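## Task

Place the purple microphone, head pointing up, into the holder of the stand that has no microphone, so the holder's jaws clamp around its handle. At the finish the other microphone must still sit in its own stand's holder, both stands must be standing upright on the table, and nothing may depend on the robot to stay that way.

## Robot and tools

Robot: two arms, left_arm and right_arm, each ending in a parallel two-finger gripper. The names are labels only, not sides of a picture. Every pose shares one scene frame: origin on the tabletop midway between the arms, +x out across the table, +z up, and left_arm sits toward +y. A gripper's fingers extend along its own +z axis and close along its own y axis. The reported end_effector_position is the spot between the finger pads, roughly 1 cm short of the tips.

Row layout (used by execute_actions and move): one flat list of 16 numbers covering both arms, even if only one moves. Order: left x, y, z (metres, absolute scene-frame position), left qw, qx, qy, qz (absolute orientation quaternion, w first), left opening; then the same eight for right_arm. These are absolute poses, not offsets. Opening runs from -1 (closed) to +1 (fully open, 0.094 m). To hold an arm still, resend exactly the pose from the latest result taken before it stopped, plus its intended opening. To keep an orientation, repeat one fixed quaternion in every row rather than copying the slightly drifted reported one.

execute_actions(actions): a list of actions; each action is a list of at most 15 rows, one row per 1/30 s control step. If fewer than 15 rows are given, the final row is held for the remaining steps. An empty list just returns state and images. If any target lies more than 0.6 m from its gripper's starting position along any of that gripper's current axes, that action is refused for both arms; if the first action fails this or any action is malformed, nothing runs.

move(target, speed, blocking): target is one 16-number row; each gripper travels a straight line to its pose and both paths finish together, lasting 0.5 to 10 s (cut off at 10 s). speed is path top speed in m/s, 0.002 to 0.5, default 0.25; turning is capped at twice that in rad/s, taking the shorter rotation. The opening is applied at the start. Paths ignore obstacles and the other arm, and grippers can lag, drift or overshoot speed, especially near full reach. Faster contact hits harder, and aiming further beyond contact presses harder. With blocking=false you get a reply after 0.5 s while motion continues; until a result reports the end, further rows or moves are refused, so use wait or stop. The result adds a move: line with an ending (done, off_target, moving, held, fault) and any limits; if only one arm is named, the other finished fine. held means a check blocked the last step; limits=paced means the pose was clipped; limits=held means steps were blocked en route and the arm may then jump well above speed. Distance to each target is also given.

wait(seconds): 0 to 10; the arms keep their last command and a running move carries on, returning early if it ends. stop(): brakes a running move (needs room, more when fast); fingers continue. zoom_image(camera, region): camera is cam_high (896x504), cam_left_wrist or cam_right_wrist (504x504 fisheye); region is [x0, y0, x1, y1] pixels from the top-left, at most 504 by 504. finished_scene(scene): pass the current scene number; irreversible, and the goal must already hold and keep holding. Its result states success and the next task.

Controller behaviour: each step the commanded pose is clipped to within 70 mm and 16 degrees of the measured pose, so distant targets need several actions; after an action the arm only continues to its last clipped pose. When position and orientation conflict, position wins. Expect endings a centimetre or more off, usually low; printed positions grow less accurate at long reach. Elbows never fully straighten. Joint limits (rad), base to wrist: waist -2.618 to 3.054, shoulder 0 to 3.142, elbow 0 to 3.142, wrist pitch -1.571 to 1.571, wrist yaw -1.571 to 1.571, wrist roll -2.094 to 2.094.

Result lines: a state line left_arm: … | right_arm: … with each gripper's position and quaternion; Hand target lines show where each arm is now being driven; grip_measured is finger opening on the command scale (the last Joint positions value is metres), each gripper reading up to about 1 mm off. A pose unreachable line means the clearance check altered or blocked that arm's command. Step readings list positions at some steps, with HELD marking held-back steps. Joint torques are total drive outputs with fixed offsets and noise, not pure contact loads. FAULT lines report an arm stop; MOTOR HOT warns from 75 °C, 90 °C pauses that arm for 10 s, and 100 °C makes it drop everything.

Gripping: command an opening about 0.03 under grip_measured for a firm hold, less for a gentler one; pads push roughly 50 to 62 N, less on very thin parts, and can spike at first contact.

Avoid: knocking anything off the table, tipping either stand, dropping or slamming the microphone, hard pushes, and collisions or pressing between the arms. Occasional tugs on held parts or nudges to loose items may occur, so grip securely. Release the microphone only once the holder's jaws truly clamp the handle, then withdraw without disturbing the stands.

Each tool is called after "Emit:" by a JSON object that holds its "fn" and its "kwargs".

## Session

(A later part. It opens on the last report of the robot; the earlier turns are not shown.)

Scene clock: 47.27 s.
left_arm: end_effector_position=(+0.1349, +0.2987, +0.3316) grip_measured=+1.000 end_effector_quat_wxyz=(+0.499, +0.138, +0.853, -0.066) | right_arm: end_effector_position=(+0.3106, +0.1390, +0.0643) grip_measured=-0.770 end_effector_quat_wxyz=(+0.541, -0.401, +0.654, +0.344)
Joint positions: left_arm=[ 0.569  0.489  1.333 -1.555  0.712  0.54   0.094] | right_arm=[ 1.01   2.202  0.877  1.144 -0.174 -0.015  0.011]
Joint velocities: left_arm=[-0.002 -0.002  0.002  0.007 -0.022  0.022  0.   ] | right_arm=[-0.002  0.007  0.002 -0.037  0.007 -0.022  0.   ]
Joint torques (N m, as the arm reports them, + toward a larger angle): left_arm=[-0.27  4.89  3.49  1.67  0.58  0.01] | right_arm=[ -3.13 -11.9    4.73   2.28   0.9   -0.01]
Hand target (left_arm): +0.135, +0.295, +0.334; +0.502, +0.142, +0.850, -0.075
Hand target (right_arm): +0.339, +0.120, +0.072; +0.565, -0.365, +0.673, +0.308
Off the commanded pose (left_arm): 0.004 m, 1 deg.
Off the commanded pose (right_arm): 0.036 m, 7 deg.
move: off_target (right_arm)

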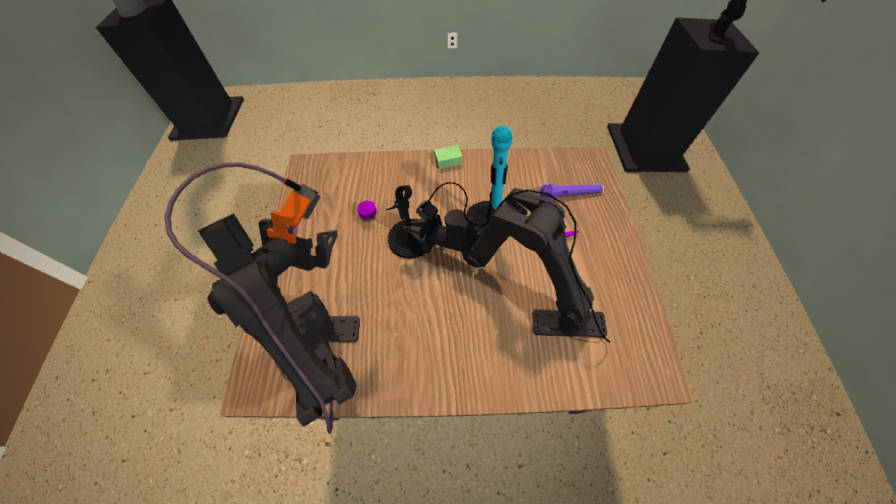

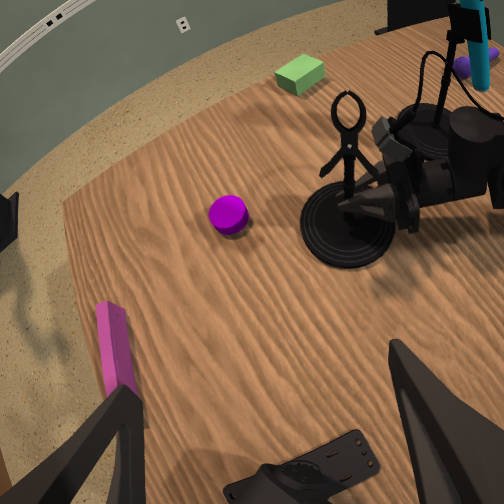

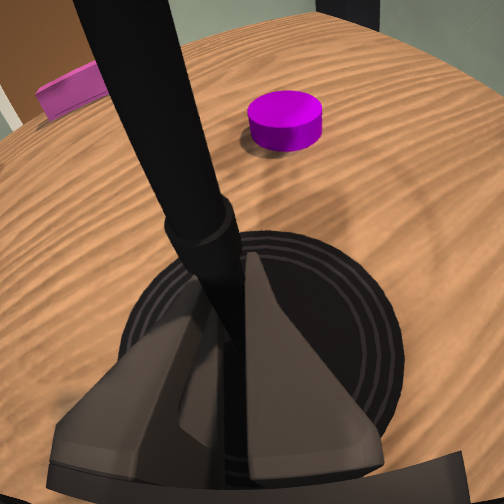

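Emit:
{"fn": "execute_actions", "kwargs": {"actions": [[[0.135,0.295,0.334,0.502,0.142,0.849,-0.075,1, 0.325,0.13,0.068,0.55,-0.385,0.663,0.326,-0.81],[0.135,0.295,0.334,0.502,0.142,0.849,-0.075,1, 0.325,0.13,0.068,0.55,-0.385,0.663,0.326,-0.81],[0.135,0.295,0.334,0.502,0.142,0.849,-0.075,1, 0.325,0.13,0.068,0.55,-0.385,0.663,0.326,-0.81],[0.135,0.295,0.334,0.502,0.142,0.849,-0.075,1, 0.3106,0.139,0.0645,0.541,-0.401,0.654,0.344,-0.81],[0.135,0.295,0.334,0.502,0.142,0.849,-0.075,1, 0.3106,0.139,0.0645,0.541,-0.401,0.654,0.344,-0.81],[0.135,0.295,0.334,0.502,0.142,0.849,-0.075,1, 0.3106,0.139,0.0645,0.541,-0.401,0.654,0.344,-0.81],[0.135,0.295,0.334,0.502,0.142,0.849,-0.075,1, 0.3106,0.139,0.0645,0.541,-0.401,0.654,0.344,-0.81],[0.135,0.295,0.334,0.502,0.142,0.849,-0.075,1, 0.3106,0.139,0.0645,0.541,-0.401,0.654,0.344,-0.81],[0.135,0.295,0.334,0.502,0.142,0.849,-0.075,1, 0.3106,0.139,0.0645,0.541,-0.401,0.654,0.344,-0.2]]]}}

Emit:
{"fn": "move", "kwargs": {"target": [0.135,0.295,0.334,0.502,0.142,0.849,-0.075,1, 0.27,0.07,0.08,0.525,-0.40,0.68,0.31,-0.2], "speed": 0.15}}

Emit:
{"fn": "move", "kwargs": {"target": [0.135,0.295,0.334,0.502,0.142,0.849,-0.075,1, 0.13,-0.12,0.20,0.254,-0.512,0.804,0.162,0.3], "speed": 0.3}}

Scene clock: 49.23 s.
left_arm: end_effector_position=(+0.1349, +0.2985, +0.3317) grip_measured=+1.000 end_effector_quat_wxyz=(+0.499, +0.138, +0.853, -0.066) | right_arm: end_effector_position=(+0.3094, +0.1396, +0.0642) grip_measured=-0.203 end_effector_quat_wxyz=(+0.540, -0.405, +0.652, +0.345)
Joint positions: left_arm=[ 0.569  0.489  1.333 -1.555  0.713  0.54   0.094] | right_arm=[ 1.011  2.202  0.877  1.144 -0.18  -0.02   0.037]
Joint velocities: left_arm=[-0.012 -0.007  0.007 -0.051 -0.022  0.007  0.   ] | right_arm=[ 0.002 -0.002 -0.012  0.037 -0.022 -0.022 -0.   ]
Joint torques (N m, as the arm reports them, + toward a larger angle): left_arm=[0.09 4.74 3.49 1.62 0.56 0.06] | right_arm=[ -0.05 -10.1    5.18   2.39   0.09   0.02]
Hand target (left_arm): +0.135, +0.295, +0.334; +0.503, +0.142, +0.850, -0.075
Hand target (right_arm): +0.311, +0.139, +0.064; +0.541, -0.401, +0.654, +0.344
Off the commanded pose (left_arm): 0.004 m, 1 deg.
Off the commanded pose (right_arm): 0.001 m, 1 deg.
Step readings (end_effector_position):
0: left_arm (+0.1349, +0.2986, +0.3317) | right_arm (+0.3106, +0.1390, +0.0643)
1: left_arm (+0.1349, +0.2986, +0.3317) | right_arm (+0.3102, +0.1392, +0.0643)
2: left_arm (+0.1349, +0.2986, +0.3317) | right_arm (+0.3099, +0.1393, +0.0643)
4: left_arm (+0.1349, +0.2985, +0.3317) | right_arm (+0.3094, +0.1396, +0.0642)
8: left_arm (+0.1349, +0.2985, +0.3317) | right_arm (+0.3093, +0.1397, +0.0642)
15: end_effector_position above

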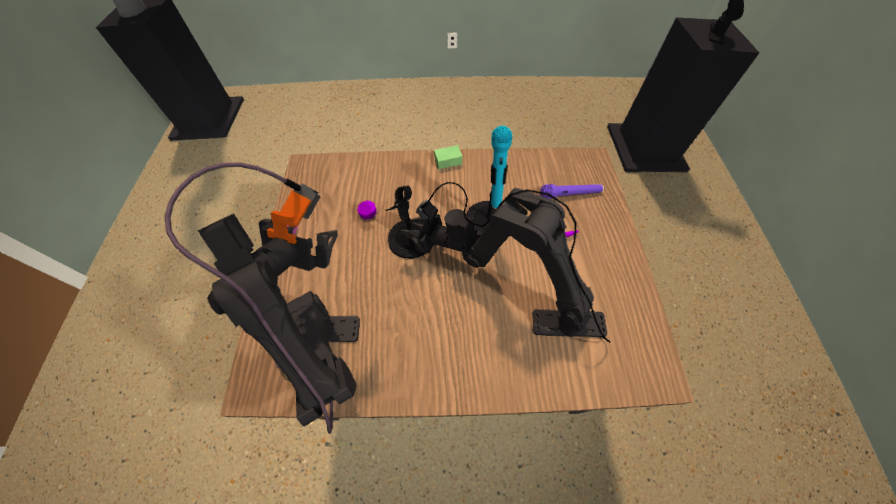

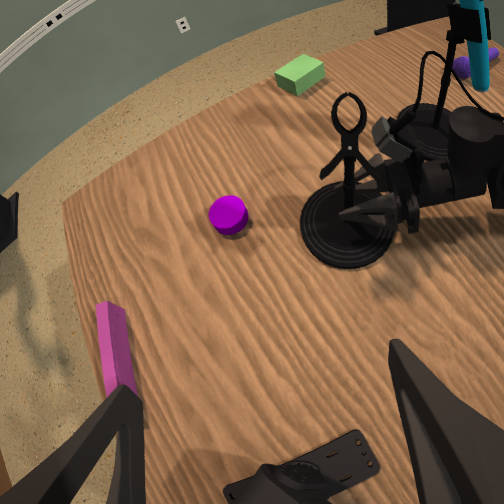

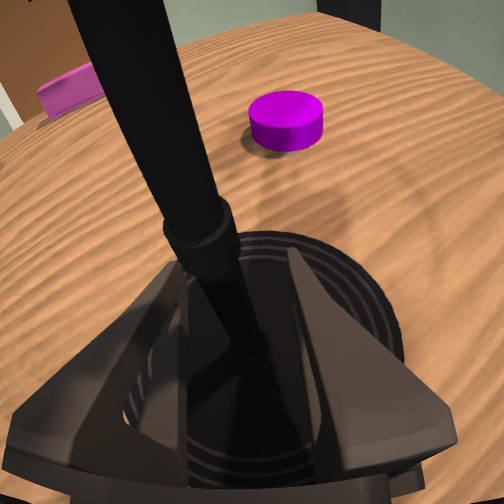

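Scene clock: 50.33 s.
left_arm: end_effector_position=(+0.1349, +0.2985, +0.3317) grip_measured=+1.000 end_effector_quat_wxyz=(+0.499, +0.138, +0.853, -0.066) | right_arm: end_effector_position=(+0.2729, +0.0742, +0.0817) grip_measured=-0.203 end_effector_quat_wxyz=(+0.529, -0.398, +0.678, +0.319)
Joint positions: left_arm=[ 0.569  0.489  1.333 -1.555  0.713  0.54   0.094] | right_arm=[ 1.011  1.917  0.563  1.114 -0.129 -0.02   0.037]
Joint velocities: left_arm=[ 0.002  0.007  0.012 -0.066 -0.022  0.066  0.   ] | right_arm=[ 0.012 -0.012 -0.017  0.007 -0.051 -0.022 -0.   ]
Joint torques (N m, as the arm reports them, + toward a larger angle): left_arm=[-0.08  4.76  3.73  1.63  0.61  0.08] | right_arm=[ 0.13 -9.21  3.63  2.18  0.08 -0.1 ]
Hand target (left_arm): +0.135, +0.295, +0.334; +0.503, +0.142, +0.849, -0.075
Hand target (right_arm): +0.271, +0.070, +0.081; +0.527, -0.401, +0.682, +0.311
Off the commanded pose (left_arm): 0.004 m, 1 deg.
Off the commanded pose (right_arm): 0.005 m, 1 deg.
move: done

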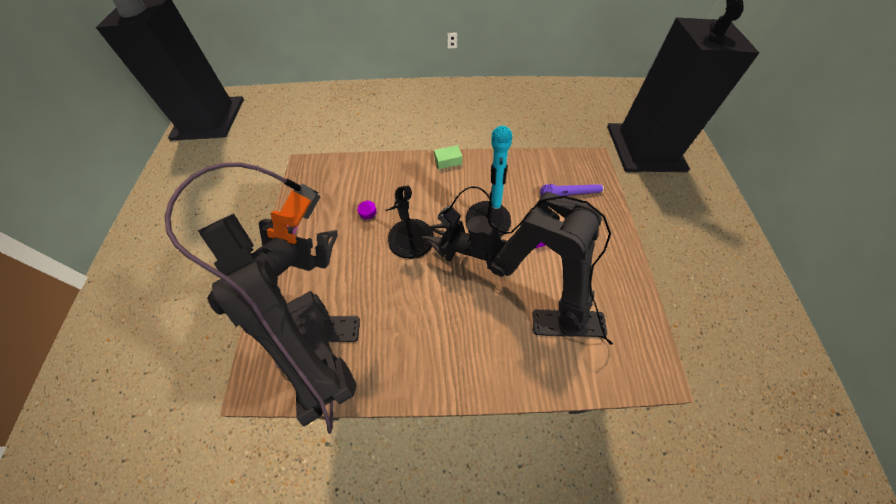

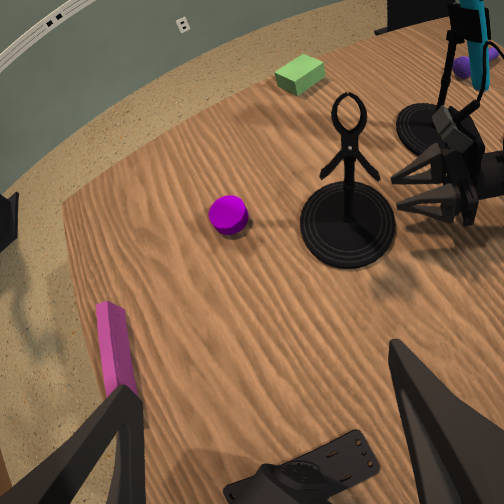

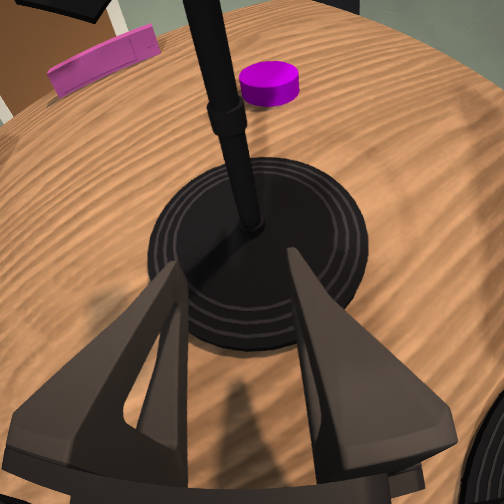

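Scene clock: 52.47 s.
left_arm: end_effector_position=(+0.1349, +0.2986, +0.3317) grip_measured=+1.000 end_effector_quat_wxyz=(+0.499, +0.138, +0.853, -0.066) | right_arm: end_effector_position=(+0.1350, -0.1187, +0.1983) grip_measured=+0.297 end_effector_quat_wxyz=(+0.258, -0.506, +0.807, +0.163)
Joint positions: left_arm=[ 0.569  0.489  1.333 -1.555  0.712  0.54   0.094] | right_arm=[ 1.027  0.842  0.947 -1.062 -0.096 -0.134  0.061]
Joint velocities: left_arm=[-0.002  0.002 -0.012  0.007 -0.007  0.022  0.   ] | right_arm=[-0.007 -0.007  0.007 -0.081  0.051 -0.022  0.   ]
Joint torques (N m, as the arm reports them, + toward a larger angle): left_arm=[-0.05  4.69  3.63  1.62  0.58  0.04] | right_arm=[ 0.66  0.8   9.75  1.47  0.04 -0.11]
Hand target (left_arm): +0.135, +0.295, +0.334; +0.502, +0.142, +0.850, -0.075
Hand target (right_arm): +0.134, -0.120, +0.202; +0.257, -0.514, +0.803, +0.157
Off the commanded pose (left_arm): 0.004 m, 1 deg.
Off the commanded pose (right_arm): 0.005 m, 1 deg.
move: done; limits=paced

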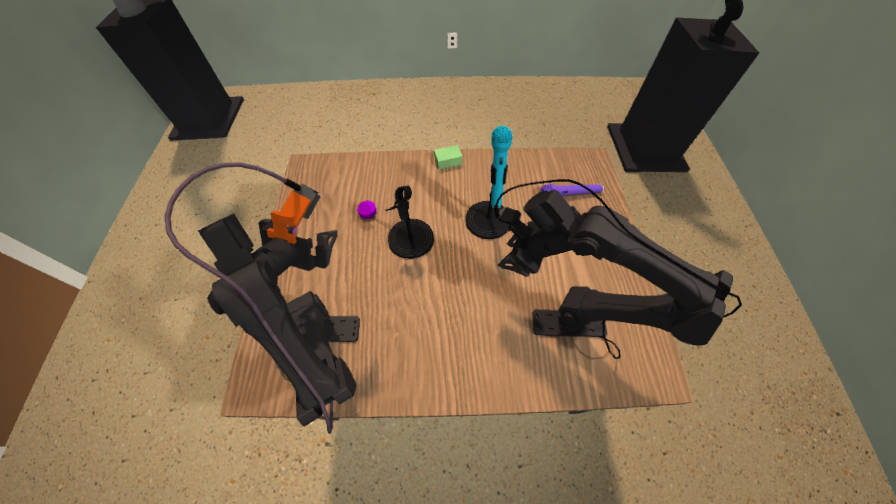

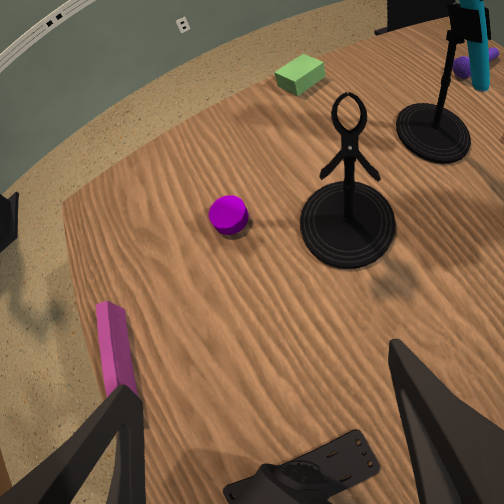

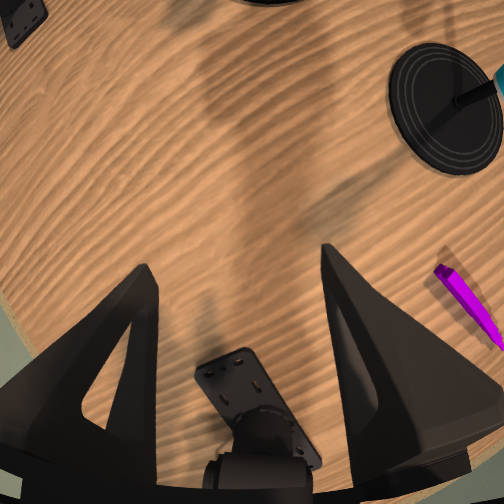

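Emit:
{"fn": "move", "kwargs": {"target": [0.22,0.206,0.19,0.608,0.249,0.724,-0.209,1, 0.477,-0.345,0.12,0,-0.743,0.669,0,0.6], "speed": 0.25}}

Scene clock: 56.13 s.
left_arm: end_effector_position=(+0.1607, +0.2573, +0.1875) grip_measured=+1.000 end_effector_quat_wxyz=(+0.611, +0.245, +0.722, -0.214) | right_arm: end_effector_position=(+0.4793, -0.3420, +0.1100) grip_measured=+0.597 end_effector_quat_wxyz=(-0.005, +0.742, -0.670, +0.007)
Joint positions: left_arm=[ 0.87   0.169  0.429 -1.546  1.4    1.271  0.094] | right_arm=[ 0.003  2.371  2.355 -1.537  0.001 -1.739  0.075]
Joint velocities: left_arm=[-0.007  0.007  0.002 -0.037  0.022 -0.037  0.   ] | right_arm=[-0.002  0.002  0.017 -0.007 -0.066 -0.095  0.   ]
Joint torques (N m, as the arm reports them, + toward a larger angle): left_arm=[-0.76  2.96  4.24  0.65  0.96  0.12] | right_arm=[ -0.26 -12.6    9.13   0.24   0.05  -0.13]
Hand target (left_arm): +0.159, +0.254, +0.190; +0.620, +0.250, +0.710, -0.220
Hand target (right_arm): +0.478, -0.344, +0.116; -0.003, +0.745, -0.667, +0.009
Off the commanded pose (left_arm): 0.078 m, 1 deg; position clipped at the last step of the last action.
Off the commanded pose (right_arm): 0.011 m, 1 deg.
joint sent to its limit (right arm) — the command would take joint 4 (wrist pitch) past its lower limit, so that joint was sent only as far as its limit.
move: off_target (left_arm, right_arm); limits=paced

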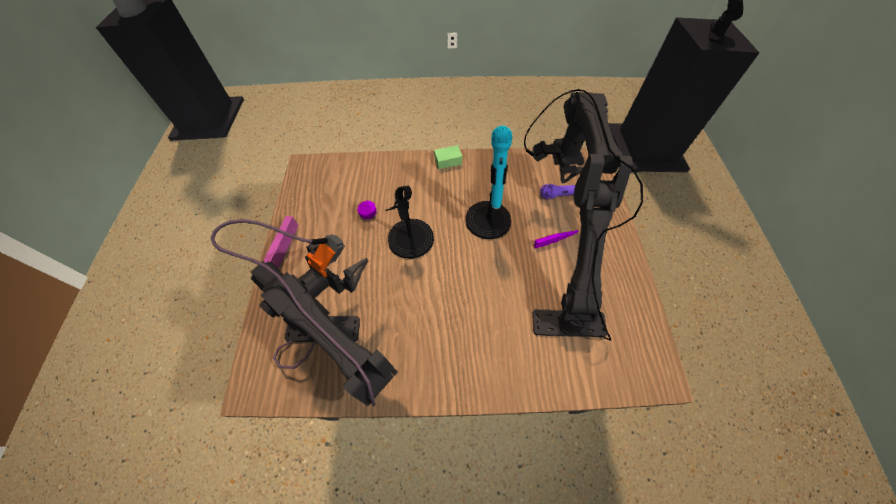

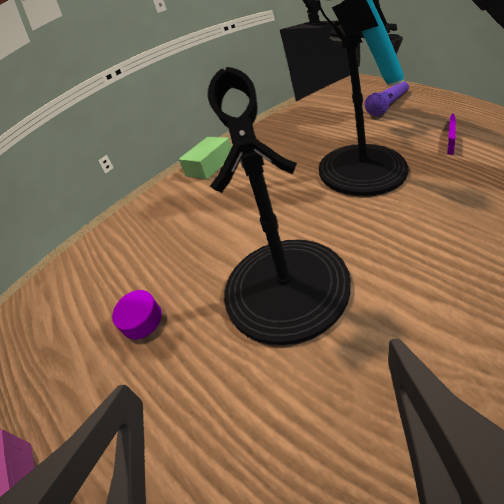

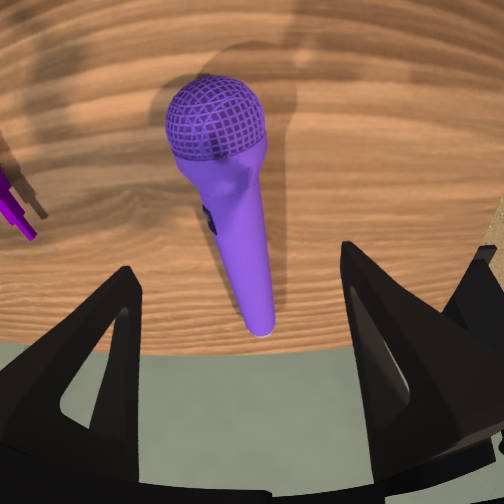

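Emit:
{"fn": "move", "kwargs": {"target": [0.28,0.43,0.30,0.571,-0.082,0.815,0.057,1, 0.483,-0.368,0.05,0,-0.772,0.636,0,0.4], "speed": 0.2}}

Scene clock: 60.47 s.
left_arm: end_effector_position=(+0.2752, +0.4316, +0.2840) grip_measured=+1.000 end_effector_quat_wxyz=(+0.552, -0.086, +0.828, +0.055) | right_arm: end_effector_position=(+0.4842, -0.3648, +0.0622) grip_measured=+0.403 end_effector_quat_wxyz=(-0.005, +0.771, -0.637, +0.009)
Joint positions: left_arm=[ 0.355  0.62   0.823 -0.603  0.131  0.05   0.094] | right_arm=[-0.044  2.371  2.164 -1.342  0.002 -1.874  0.066]
Joint velocities: left_arm=[ 0.002  0.002  0.002  0.037 -0.066 -0.051  0.   ] | right_arm=[-0.007  0.002  0.007 -0.066  0.022 -0.007 -0.   ]
Joint torques (N m, as the arm reports them, + toward a larger angle): left_arm=[-0.68  1.93  8.96  2.24  0.01 -0.11] | right_arm=[ -0.71 -11.17   5.55   0.65  -0.01  -0.1 ]
Hand target (left_arm): +0.279, +0.432, +0.303; +0.571, -0.087, +0.814, +0.057
Hand target (right_arm): +0.482, -0.368, +0.050; +0.000, +0.772, -0.636, -0.000
Off the commanded pose (left_arm): 0.017 m, 3 deg.
Off the commanded pose (right_arm): 0.013 m, 1 deg.
move: off_target (left_arm, right_arm)

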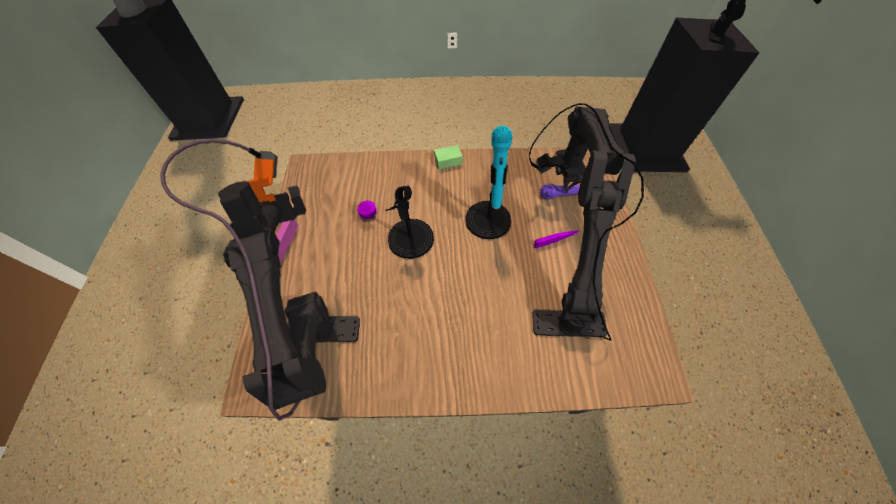

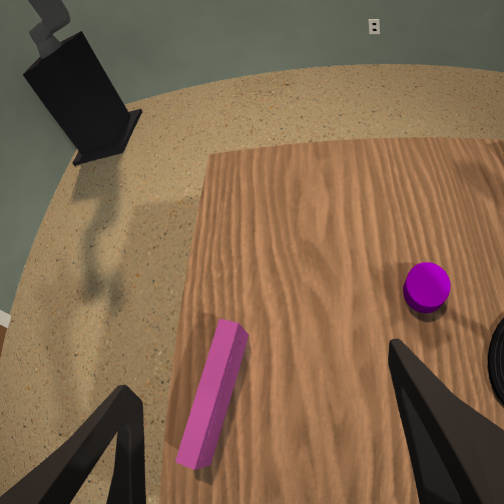

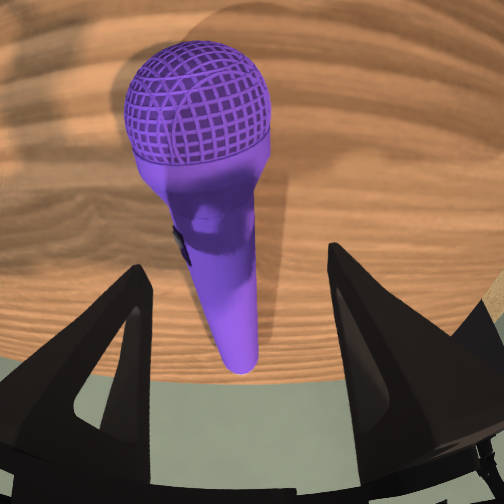

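Emit:
{"fn": "move", "kwargs": {"target": [0.225,0.205,0.31,0.543,0.267,0.774,-0.187,1, 0.476,-0.378,0.016,0,-0.772,0.636,0,0.4], "speed": 0.22}}

Scene clock: 63.40 s.
left_arm: end_effector_position=(+0.2250, +0.2052, +0.2850) grip_measured=+1.000 end_effector_quat_wxyz=(+0.526, +0.273, +0.786, -0.179) | right_arm: end_effector_position=(+0.4773, -0.3746, +0.0216) grip_measured=+0.403 end_effector_quat_wxyz=(-0.001, +0.771, -0.637, +0.003)
Joint positions: left_arm=[-0.675  0.601  0.823 -0.615 -0.022 -0.002  0.094] | right_arm=[-0.067  2.371  2.003 -1.196  0.002 -1.898  0.066]
Joint velocities: left_arm=[-0.002 -0.007  0.002 -0.037  0.037  0.007  0.   ] | right_arm=[ 0.002  0.002  0.007 -0.051 -0.037 -0.022  0.001]
Joint torques (N m, as the arm reports them, + toward a larger angle): left_arm=[-0.82  1.98  9.46  2.33 -0.07  0.01] | right_arm=[ -0.73 -12.27   5.48   0.61  -0.01  -0.12]
Hand target (left_arm): +0.227, +0.202, +0.310; +0.550, +0.265, +0.769, -0.189
Hand target (right_arm): +0.475, -0.378, +0.016; +0.000, +0.772, -0.636, -0.000
Off the commanded pose (left_arm): 0.025 m, 3 deg.
Off the commanded pose (right_arm): 0.007 m, 0 deg.
move: off_target (left_arm)

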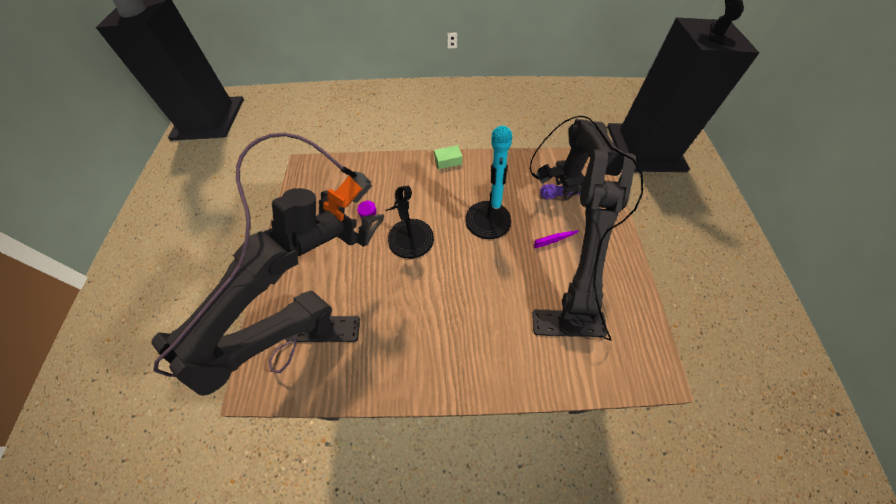

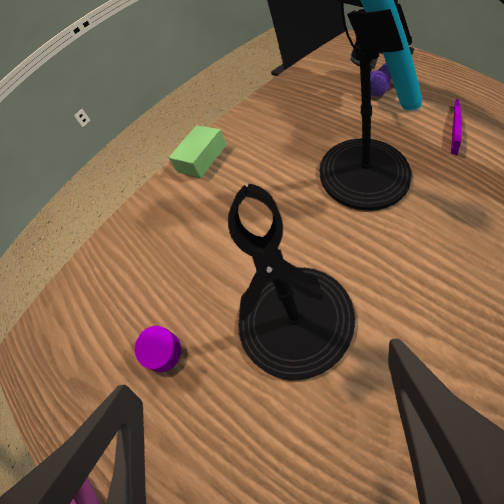

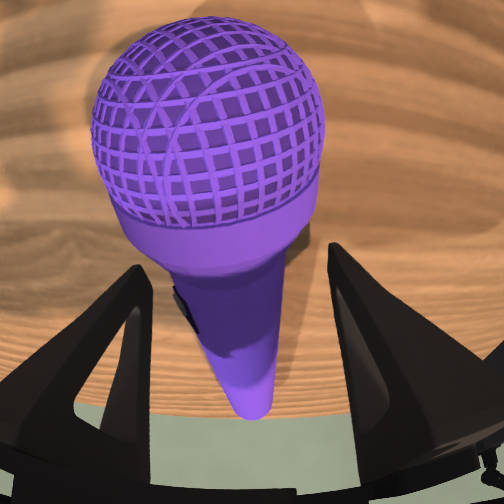

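Emit:
{"fn": "execute_actions", "kwargs": {"actions": [[[0.222,0.203,0.26,0.57,0.26,0.755,-0.196,1, 0.474,-0.389,0.014,0,-0.772,0.636,0,0.3]],[[0.218,0.2,0.22,0.59,0.255,0.74,-0.2,1, 0.474,-0.389,0.014,0,-0.772,0.636,0,0.0],[0.218,0.2,0.22,0.59,0.255,0.74,-0.2,1, 0.474,-0.389,0.014,0,-0.772,0.636,0,-0.1],[0.218,0.2,0.22,0.59,0.255,0.74,-0.2,1, 0.474,-0.389,0.014,0,-0.772,0.636,0,-0.2],[0.218,0.2,0.22,0.59,0.255,0.74,-0.2,1, 0.474,-0.389,0.014,0,-0.772,0.636,0,-0.25],[0.218,0.2,0.22,0.59,0.255,0.74,-0.2,1, 0.474,-0.389,0.014,0,-0.772,0.636,0,-0.3],[0.218,0.2,0.22,0.59,0.255,0.74,-0.2,1, 0.474,-0.389,0.014,0,-0.772,0.636,0,-0.35],[0.218,0.2,0.22,0.59,0.255,0.74,-0.2,1, 0.474,-0.389,0.014,0,-0.772,0.636,0,-0.4]],[[0.215,0.198,0.185,0.608,0.249,0.724,-0.209,1, 0.474,-0.389,0.014,0,-0.772,0.636,0,-0.4]]]}}

Scene clock: 66.70 s.
left_arm: end_effector_position=(+0.2131, +0.1998, +0.1686) grip_measured=+1.000 end_effector_quat_wxyz=(+0.587, +0.263, +0.740, -0.196) | right_arm: end_effector_position=(+0.4771, -0.3892, +0.0213) grip_measured=-0.309 end_effector_quat_wxyz=(-0.003, +0.769, -0.640, +0.007)
Joint positions: left_arm=[-0.822  0.234  0.183 -0.188 -0.165 -0.021  0.094] | right_arm=[-0.098  2.371  2.001 -1.186  0.002 -1.922  0.032]
Joint velocities: left_arm=[-0.002 -0.007 -0.002  0.095 -0.037 -0.022  0.   ] | right_arm=[ 0.007 -0.012  0.002 -0.007  0.007 -0.022  0.001]
Joint torques (N m, as the arm reports them, + toward a larger angle): left_arm=[-0.96  0.64  7.3   2.39 -0.15 -0.07] | right_arm=[ -0.16 -12.17   5.16   0.6   -0.02  -0.11]
Hand target (left_arm): +0.214, +0.199, +0.185; +0.608, +0.248, +0.725, -0.210
Hand target (right_arm): +0.474, -0.389, +0.014; +0.000, +0.772, -0.636, -0.000
Off the commanded pose (left_arm): 0.017 m, 4 deg.
Off the commanded pose (right_arm): 0.008 m, 1 deg.
Step readings (end_effector_position; steps 1 to 15: 1st action; 16 to 30: 2nd action; 31 to 45: 3rd action):
0: left_arm (+0.2252, +0.2051, +0.2855) | right_arm (+0.4775, -0.3746, +0.0216)
1: left_arm (+0.2263, +0.2038, +0.2845) | right_arm (+0.4775, -0.3755, +0.0216)
2: left_arm (+0.2255, +0.2030, +0.2794) | right_arm (+0.4775, -0.3768, +0.0216)
4: left_arm (+0.2206, +0.2044, +0.2553) | right_arm (+0.4773, -0.3812, +0.0216)
8: left_arm (+0.2183, +0.2051, +0.2317) | right_arm (+0.4766, -0.3884, +0.0217)
15: left_arm (+0.2208, +0.2043, +0.2435) | right_arm (+0.4767, -0.3891, +0.0217)
16: left_arm (+0.2218, +0.2029, +0.2433) | right_arm (+0.4768, -0.3892, +0.0217)
17: left_arm (+0.2204, +0.2012, +0.2393) | right_arm (+0.4768, -0.3892, +0.0217)
19: left_arm (+0.2156, +0.2004, +0.2167) | right_arm (+0.4771, -0.3892, +0.0217)
23: left_arm (+0.2133, +0.2007, +0.1916) | right_arm (+0.4771, -0.3892, +0.0213)
30: left_arm (+0.2158, +0.2012, +0.2030) | right_arm (+0.4771, -0.3892, +0.0213)
31: left_arm (+0.2166, +0.2002, +0.2031) | right_arm (+0.4771, -0.3892, +0.0213)
32: left_arm (+0.2159, +0.1993, +0.2002) | right_arm (+0.4771, -0.3892, +0.0213)
34: left_arm (+0.2133, +0.1991, +0.1812) | right_arm (+0.4771, -0.3892, +0.0213)
38: left_arm (+0.2115, +0.1997, +0.1587) | right_arm (+0.4771, -0.3892, +0.0213)
45: end_effector_position above

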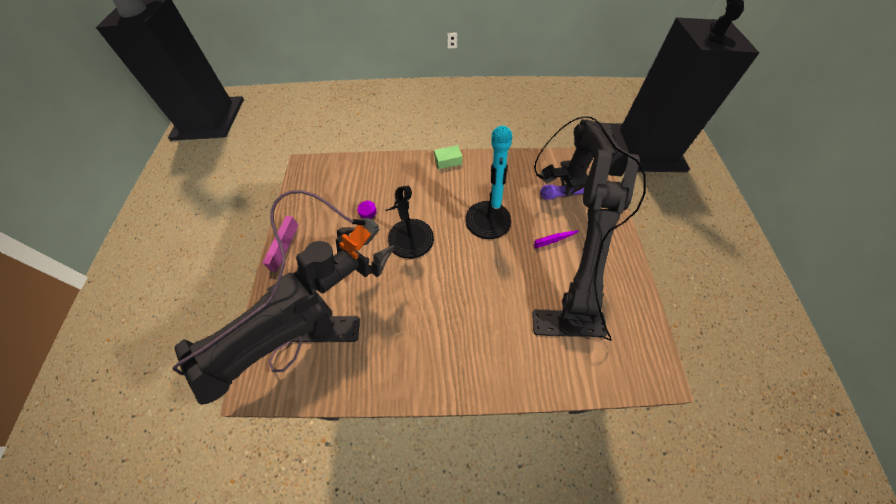

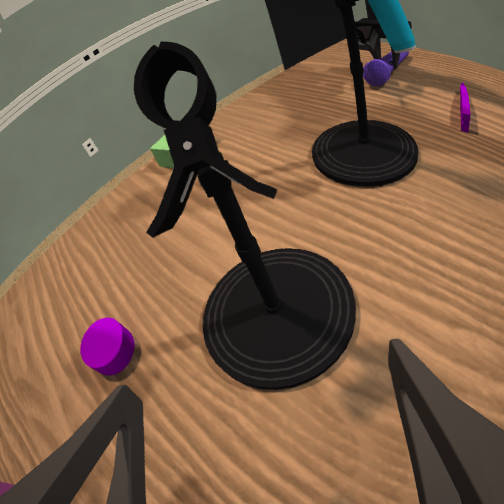

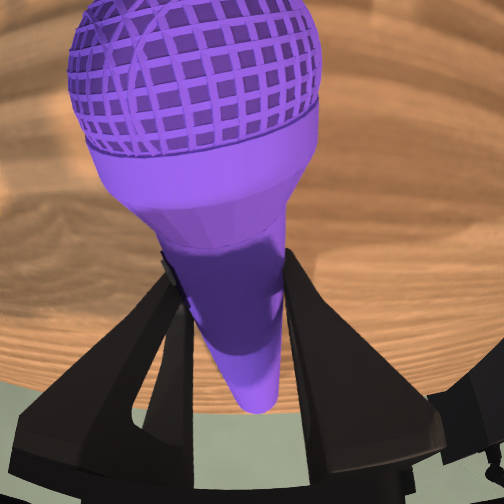

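Emit:
{"fn": "move", "kwargs": {"target": [0.222,0.209,0.19,0.608,0.249,0.724,-0.209,1, 0.45,-0.385,0.09,0,-0.772,0.636,0,-0.36], "speed": 0.2}}

Emit:
{"fn": "move", "kwargs": {"target": [0.222,0.209,0.19,0.608,0.249,0.724,-0.209,1, 0.23,-0.25,0.27,0.347,-0.653,0.653,-0.162,-0.36], "speed": 0.3}}

Scene clock: 70.23 s.
left_arm: end_effector_position=(+0.2218, +0.2091, +0.1694) grip_measured=+1.000 end_effector_quat_wxyz=(+0.586, +0.253, +0.743, -0.201) | right_arm: end_effector_position=(+0.4505, -0.3847, +0.0746) grip_measured=-0.309 end_effector_quat_wxyz=(+0.006, +0.769, -0.639, -0.008)
Joint positions: left_arm=[-0.673  0.234  0.183 -0.183 -0.025 -0.008  0.094] | right_arm=[-0.098  2.263  2.028 -1.355  0.002 -1.923  0.032]
Joint velocities: left_arm=[-0.032  0.002 -0.012 -0.022  0.022 -0.022  0.   ] | right_arm=[-0.012 -0.007 -0.002  0.022 -0.095 -0.037 -0.   ]
Joint torques (N m, as the arm reports them, + toward a larger angle): left_arm=[0.77 0.61 8.64 2.26 0.07 0.12] | right_arm=[ -0.23 -13.43   9.45   0.1   -0.01  -0.11]
Hand target (left_arm): +0.222, +0.210, +0.190; +0.608, +0.249, +0.725, -0.208
Hand target (right_arm): +0.451, -0.385, +0.090; -0.000, +0.772, -0.636, +0.000
Off the commanded pose (left_arm): 0.021 m, 3 deg.
Off the commanded pose (right_arm): 0.015 m, 1 deg.
move: off_target (left_arm, right_arm)

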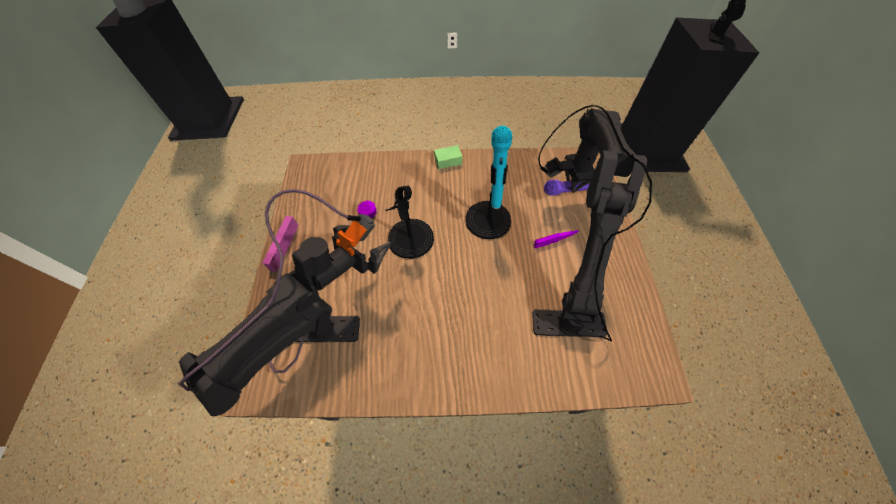

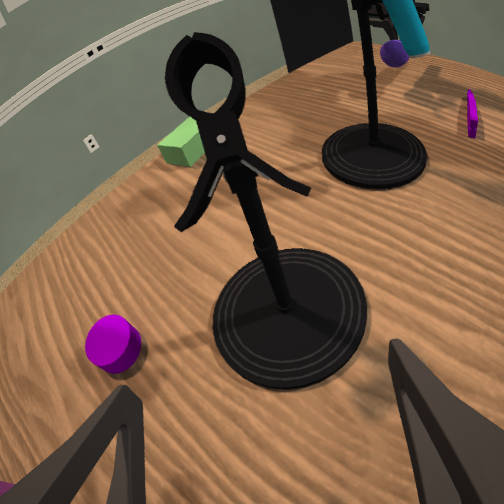

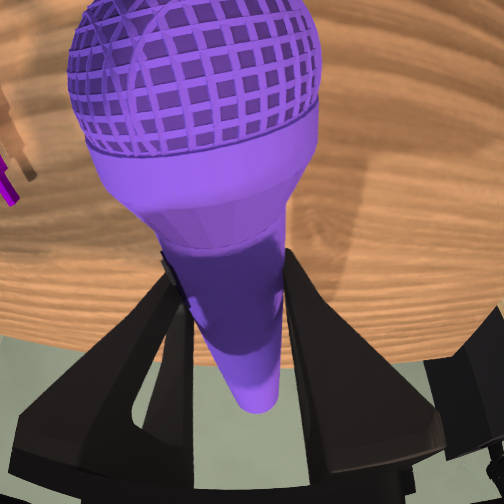

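Scene clock: 72.37 s.
left_arm: end_effector_position=(+0.2216, +0.2093, +0.1684) grip_measured=+1.000 end_effector_quat_wxyz=(+0.585, +0.253, +0.744, -0.200) | right_arm: end_effector_position=(+0.2320, -0.2532, +0.2705) grip_measured=-0.309 end_effector_quat_wxyz=(-0.341, +0.655, -0.656, +0.158)
Joint positions: left_arm=[-0.673  0.234  0.183 -0.187 -0.025 -0.008  0.094] | right_arm=[ 0.232  0.808  1.155 -1.155 -0.131 -1.354  0.032]
Joint velocities: left_arm=[ 0.002 -0.007 -0.012 -0.022  0.037 -0.051  0.   ] | right_arm=[-0.007 -0.007  0.002  0.051  0.081  0.051 -0.001]
Joint torques (N m, as the arm reports them, + toward a larger angle): left_arm=[0.47 0.29 8.79 2.3  0.12 0.12] | right_arm=[ 0.9   0.11  6.66  2.05 -0.05  0.13]
Hand target (left_arm): +0.221, +0.209, +0.190; +0.608, +0.248, +0.724, -0.209
Hand target (right_arm): +0.231, -0.252, +0.274; -0.350, +0.649, -0.656, +0.160
Off the commanded pose (left_arm): 0.022 m, 4 deg.
Off the commanded pose (right_arm): 0.004 m, 1 deg.
move: off_target (left_arm)

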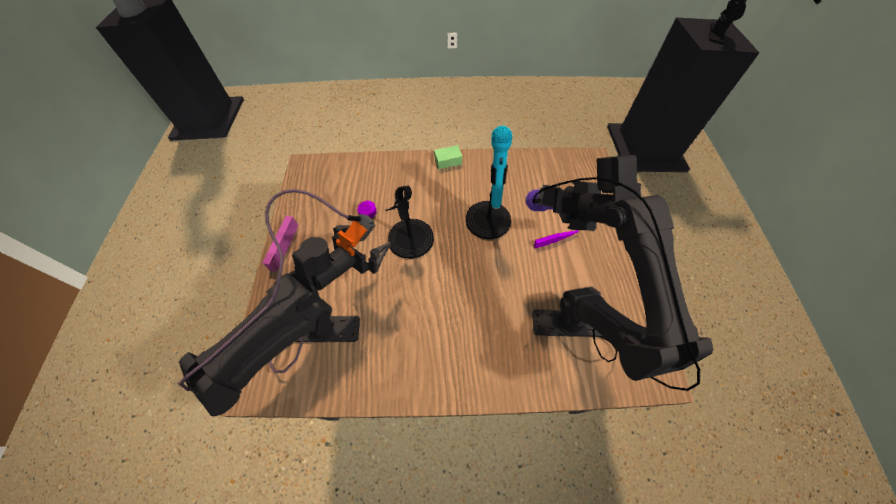

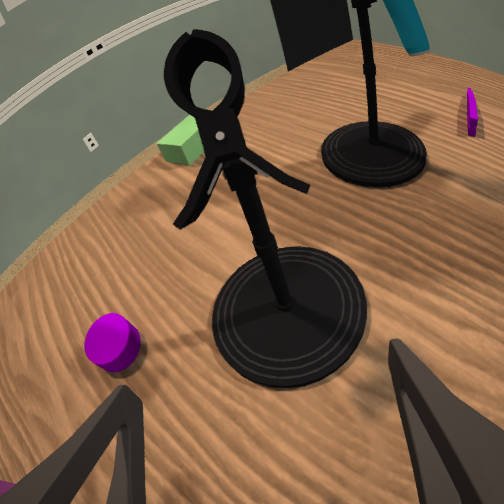

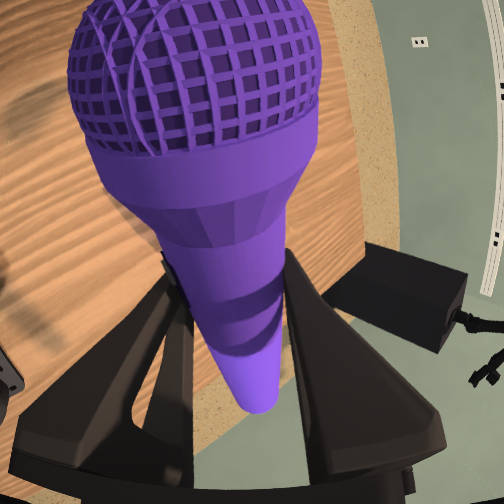

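Emit:
{"fn": "move", "kwargs": {"target": [0.222,0.209,0.19,0.608,0.249,0.724,-0.209,1, 0.18,-0.06,0.32,0.706,-0.53,0.469,0.043,-0.36], "speed": 0.25}}

Emit:
{"fn": "move", "kwargs": {"target": [0.222,0.209,0.19,0.608,0.249,0.724,-0.209,1, 0.25,0.04,0.33,0.706,-0.53,0.469,0.043,-0.36], "speed": 0.2}}

Scene clock: 76.03 s.
left_arm: end_effector_position=(+0.2214, +0.2094, +0.1674) grip_measured=+1.000 end_effector_quat_wxyz=(+0.583, +0.254, +0.746, -0.200) | right_arm: end_effector_position=(+0.1760, -0.0609, +0.3067) grip_measured=-0.309 end_effector_quat_wxyz=(+0.687, -0.548, +0.477, +0.040)
Joint positions: left_arm=[-0.673  0.234  0.183 -0.191 -0.025 -0.008  0.094] | right_arm=[ 1.234  0.605  0.57  -0.021  0.25  -0.782  0.032]
Joint velocities: left_arm=[-0.007 -0.007 -0.007 -0.037 -0.037  0.007  0.   ] | right_arm=[ 0.007  0.002  0.002  0.051  0.051 -0.022  0.   ]
Joint torques (N m, as the arm reports them, + toward a larger angle): left_arm=[0.4  0.5  8.76 2.35 0.12 0.06] | right_arm=[0.73 1.4  8.15 3.09 0.17 0.03]
Hand target (left_arm): +0.221, +0.210, +0.190; +0.608, +0.248, +0.724, -0.209
Hand target (right_arm): +0.176, -0.059, +0.320; +0.705, -0.528, +0.470, +0.047
Off the commanded pose (left_arm): 0.023 m, 4 deg.
Off the commanded pose (right_arm): 0.014 m, 3 deg.
move: off_target (left_arm, right_arm)

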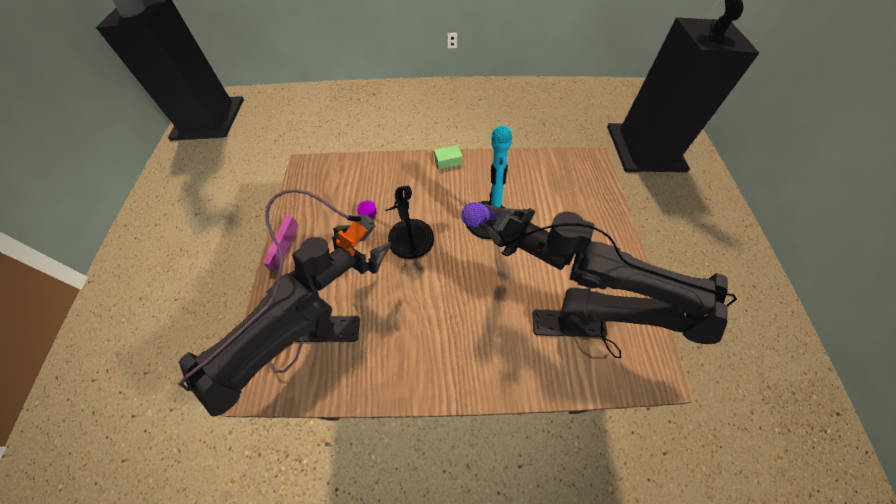

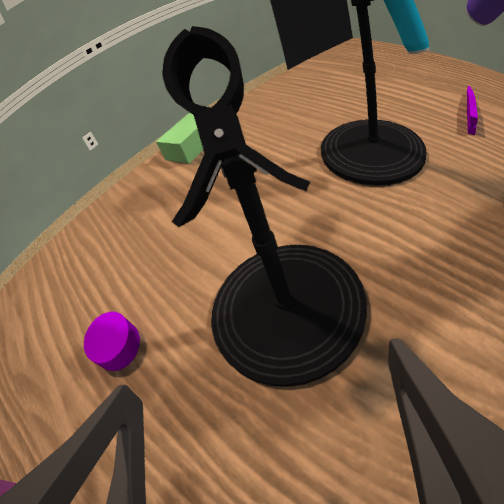

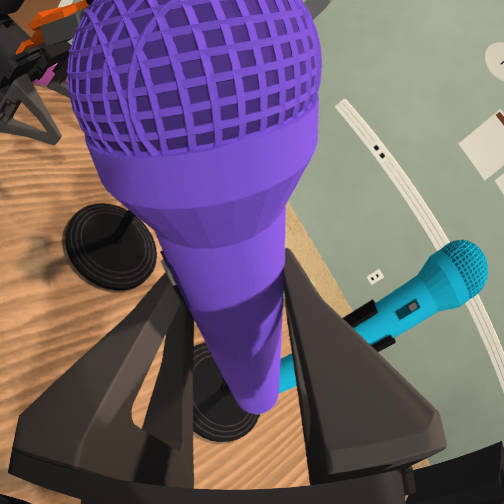

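Scene clock: 77.43 s.
left_arm: end_effector_position=(+0.2213, +0.2095, +0.1668) grip_measured=+1.000 end_effector_quat_wxyz=(+0.582, +0.254, +0.746, -0.200) | right_arm: end_effector_position=(+0.2437, +0.0361, +0.2962) grip_measured=-0.309 end_effector_quat_wxyz=(+0.672, -0.557, +0.487, +0.036)
Joint positions: left_arm=[-0.673  0.234  0.183 -0.194 -0.025 -0.008  0.094] | right_arm=[ 1.138  1.179  0.768  0.313  0.162 -0.782  0.032]
Joint velocities: left_arm=[-0.007  0.002 -0.017 -0.007  0.037 -0.022  0.   ] | right_arm=[ 0.012  0.002 -0.017 -0.037 -0.022 -0.022  0.   ]
Joint torques (N m, as the arm reports them, + toward a larger angle): left_arm=[0.61 0.51 8.7  2.39 0.08 0.14] | right_arm=[-0.81 -3.   12.39  3.17 -0.1  -0.04]
Hand target (left_arm): +0.221, +0.210, +0.190; +0.608, +0.248, +0.724, -0.209
Hand target (right_arm): +0.247, +0.039, +0.328; +0.705, -0.530, +0.469, +0.043
Off the commanded pose (left_arm): 0.023 m, 4 deg.
Off the commanded pose (right_arm): 0.035 m, 5 deg.
move: off_target (left_arm, right_arm)

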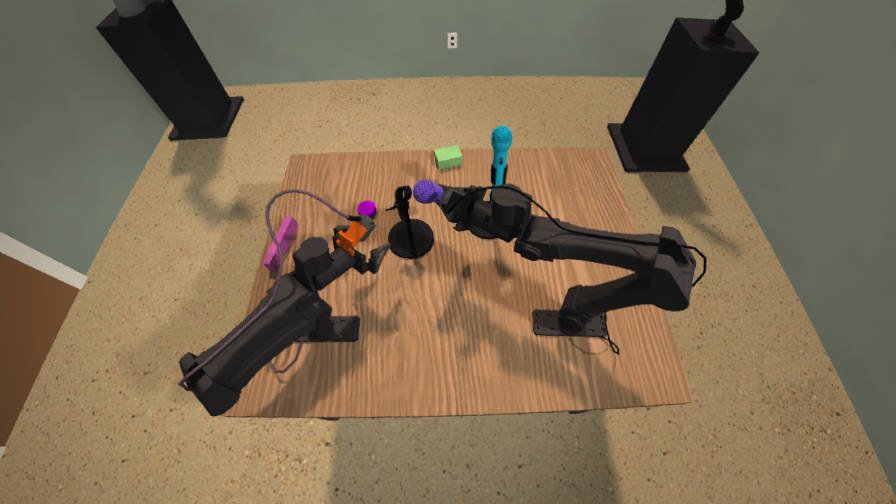

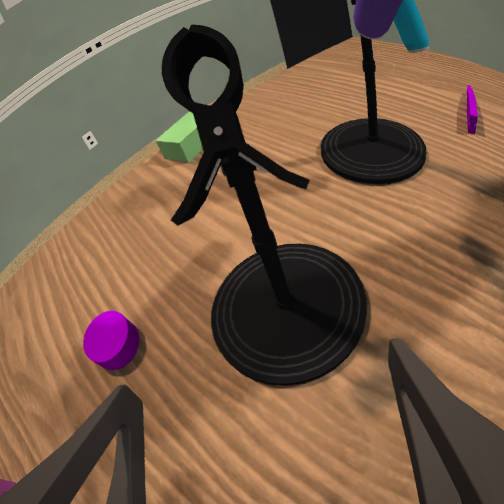

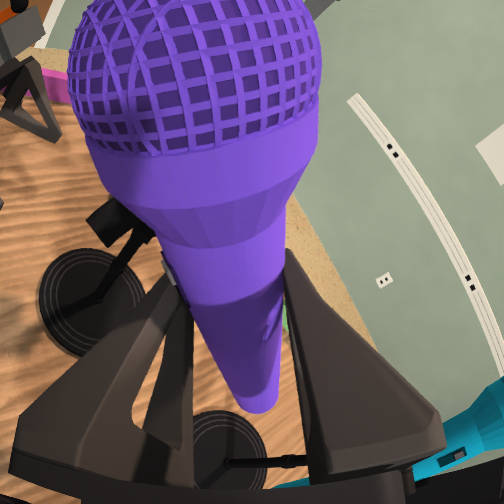

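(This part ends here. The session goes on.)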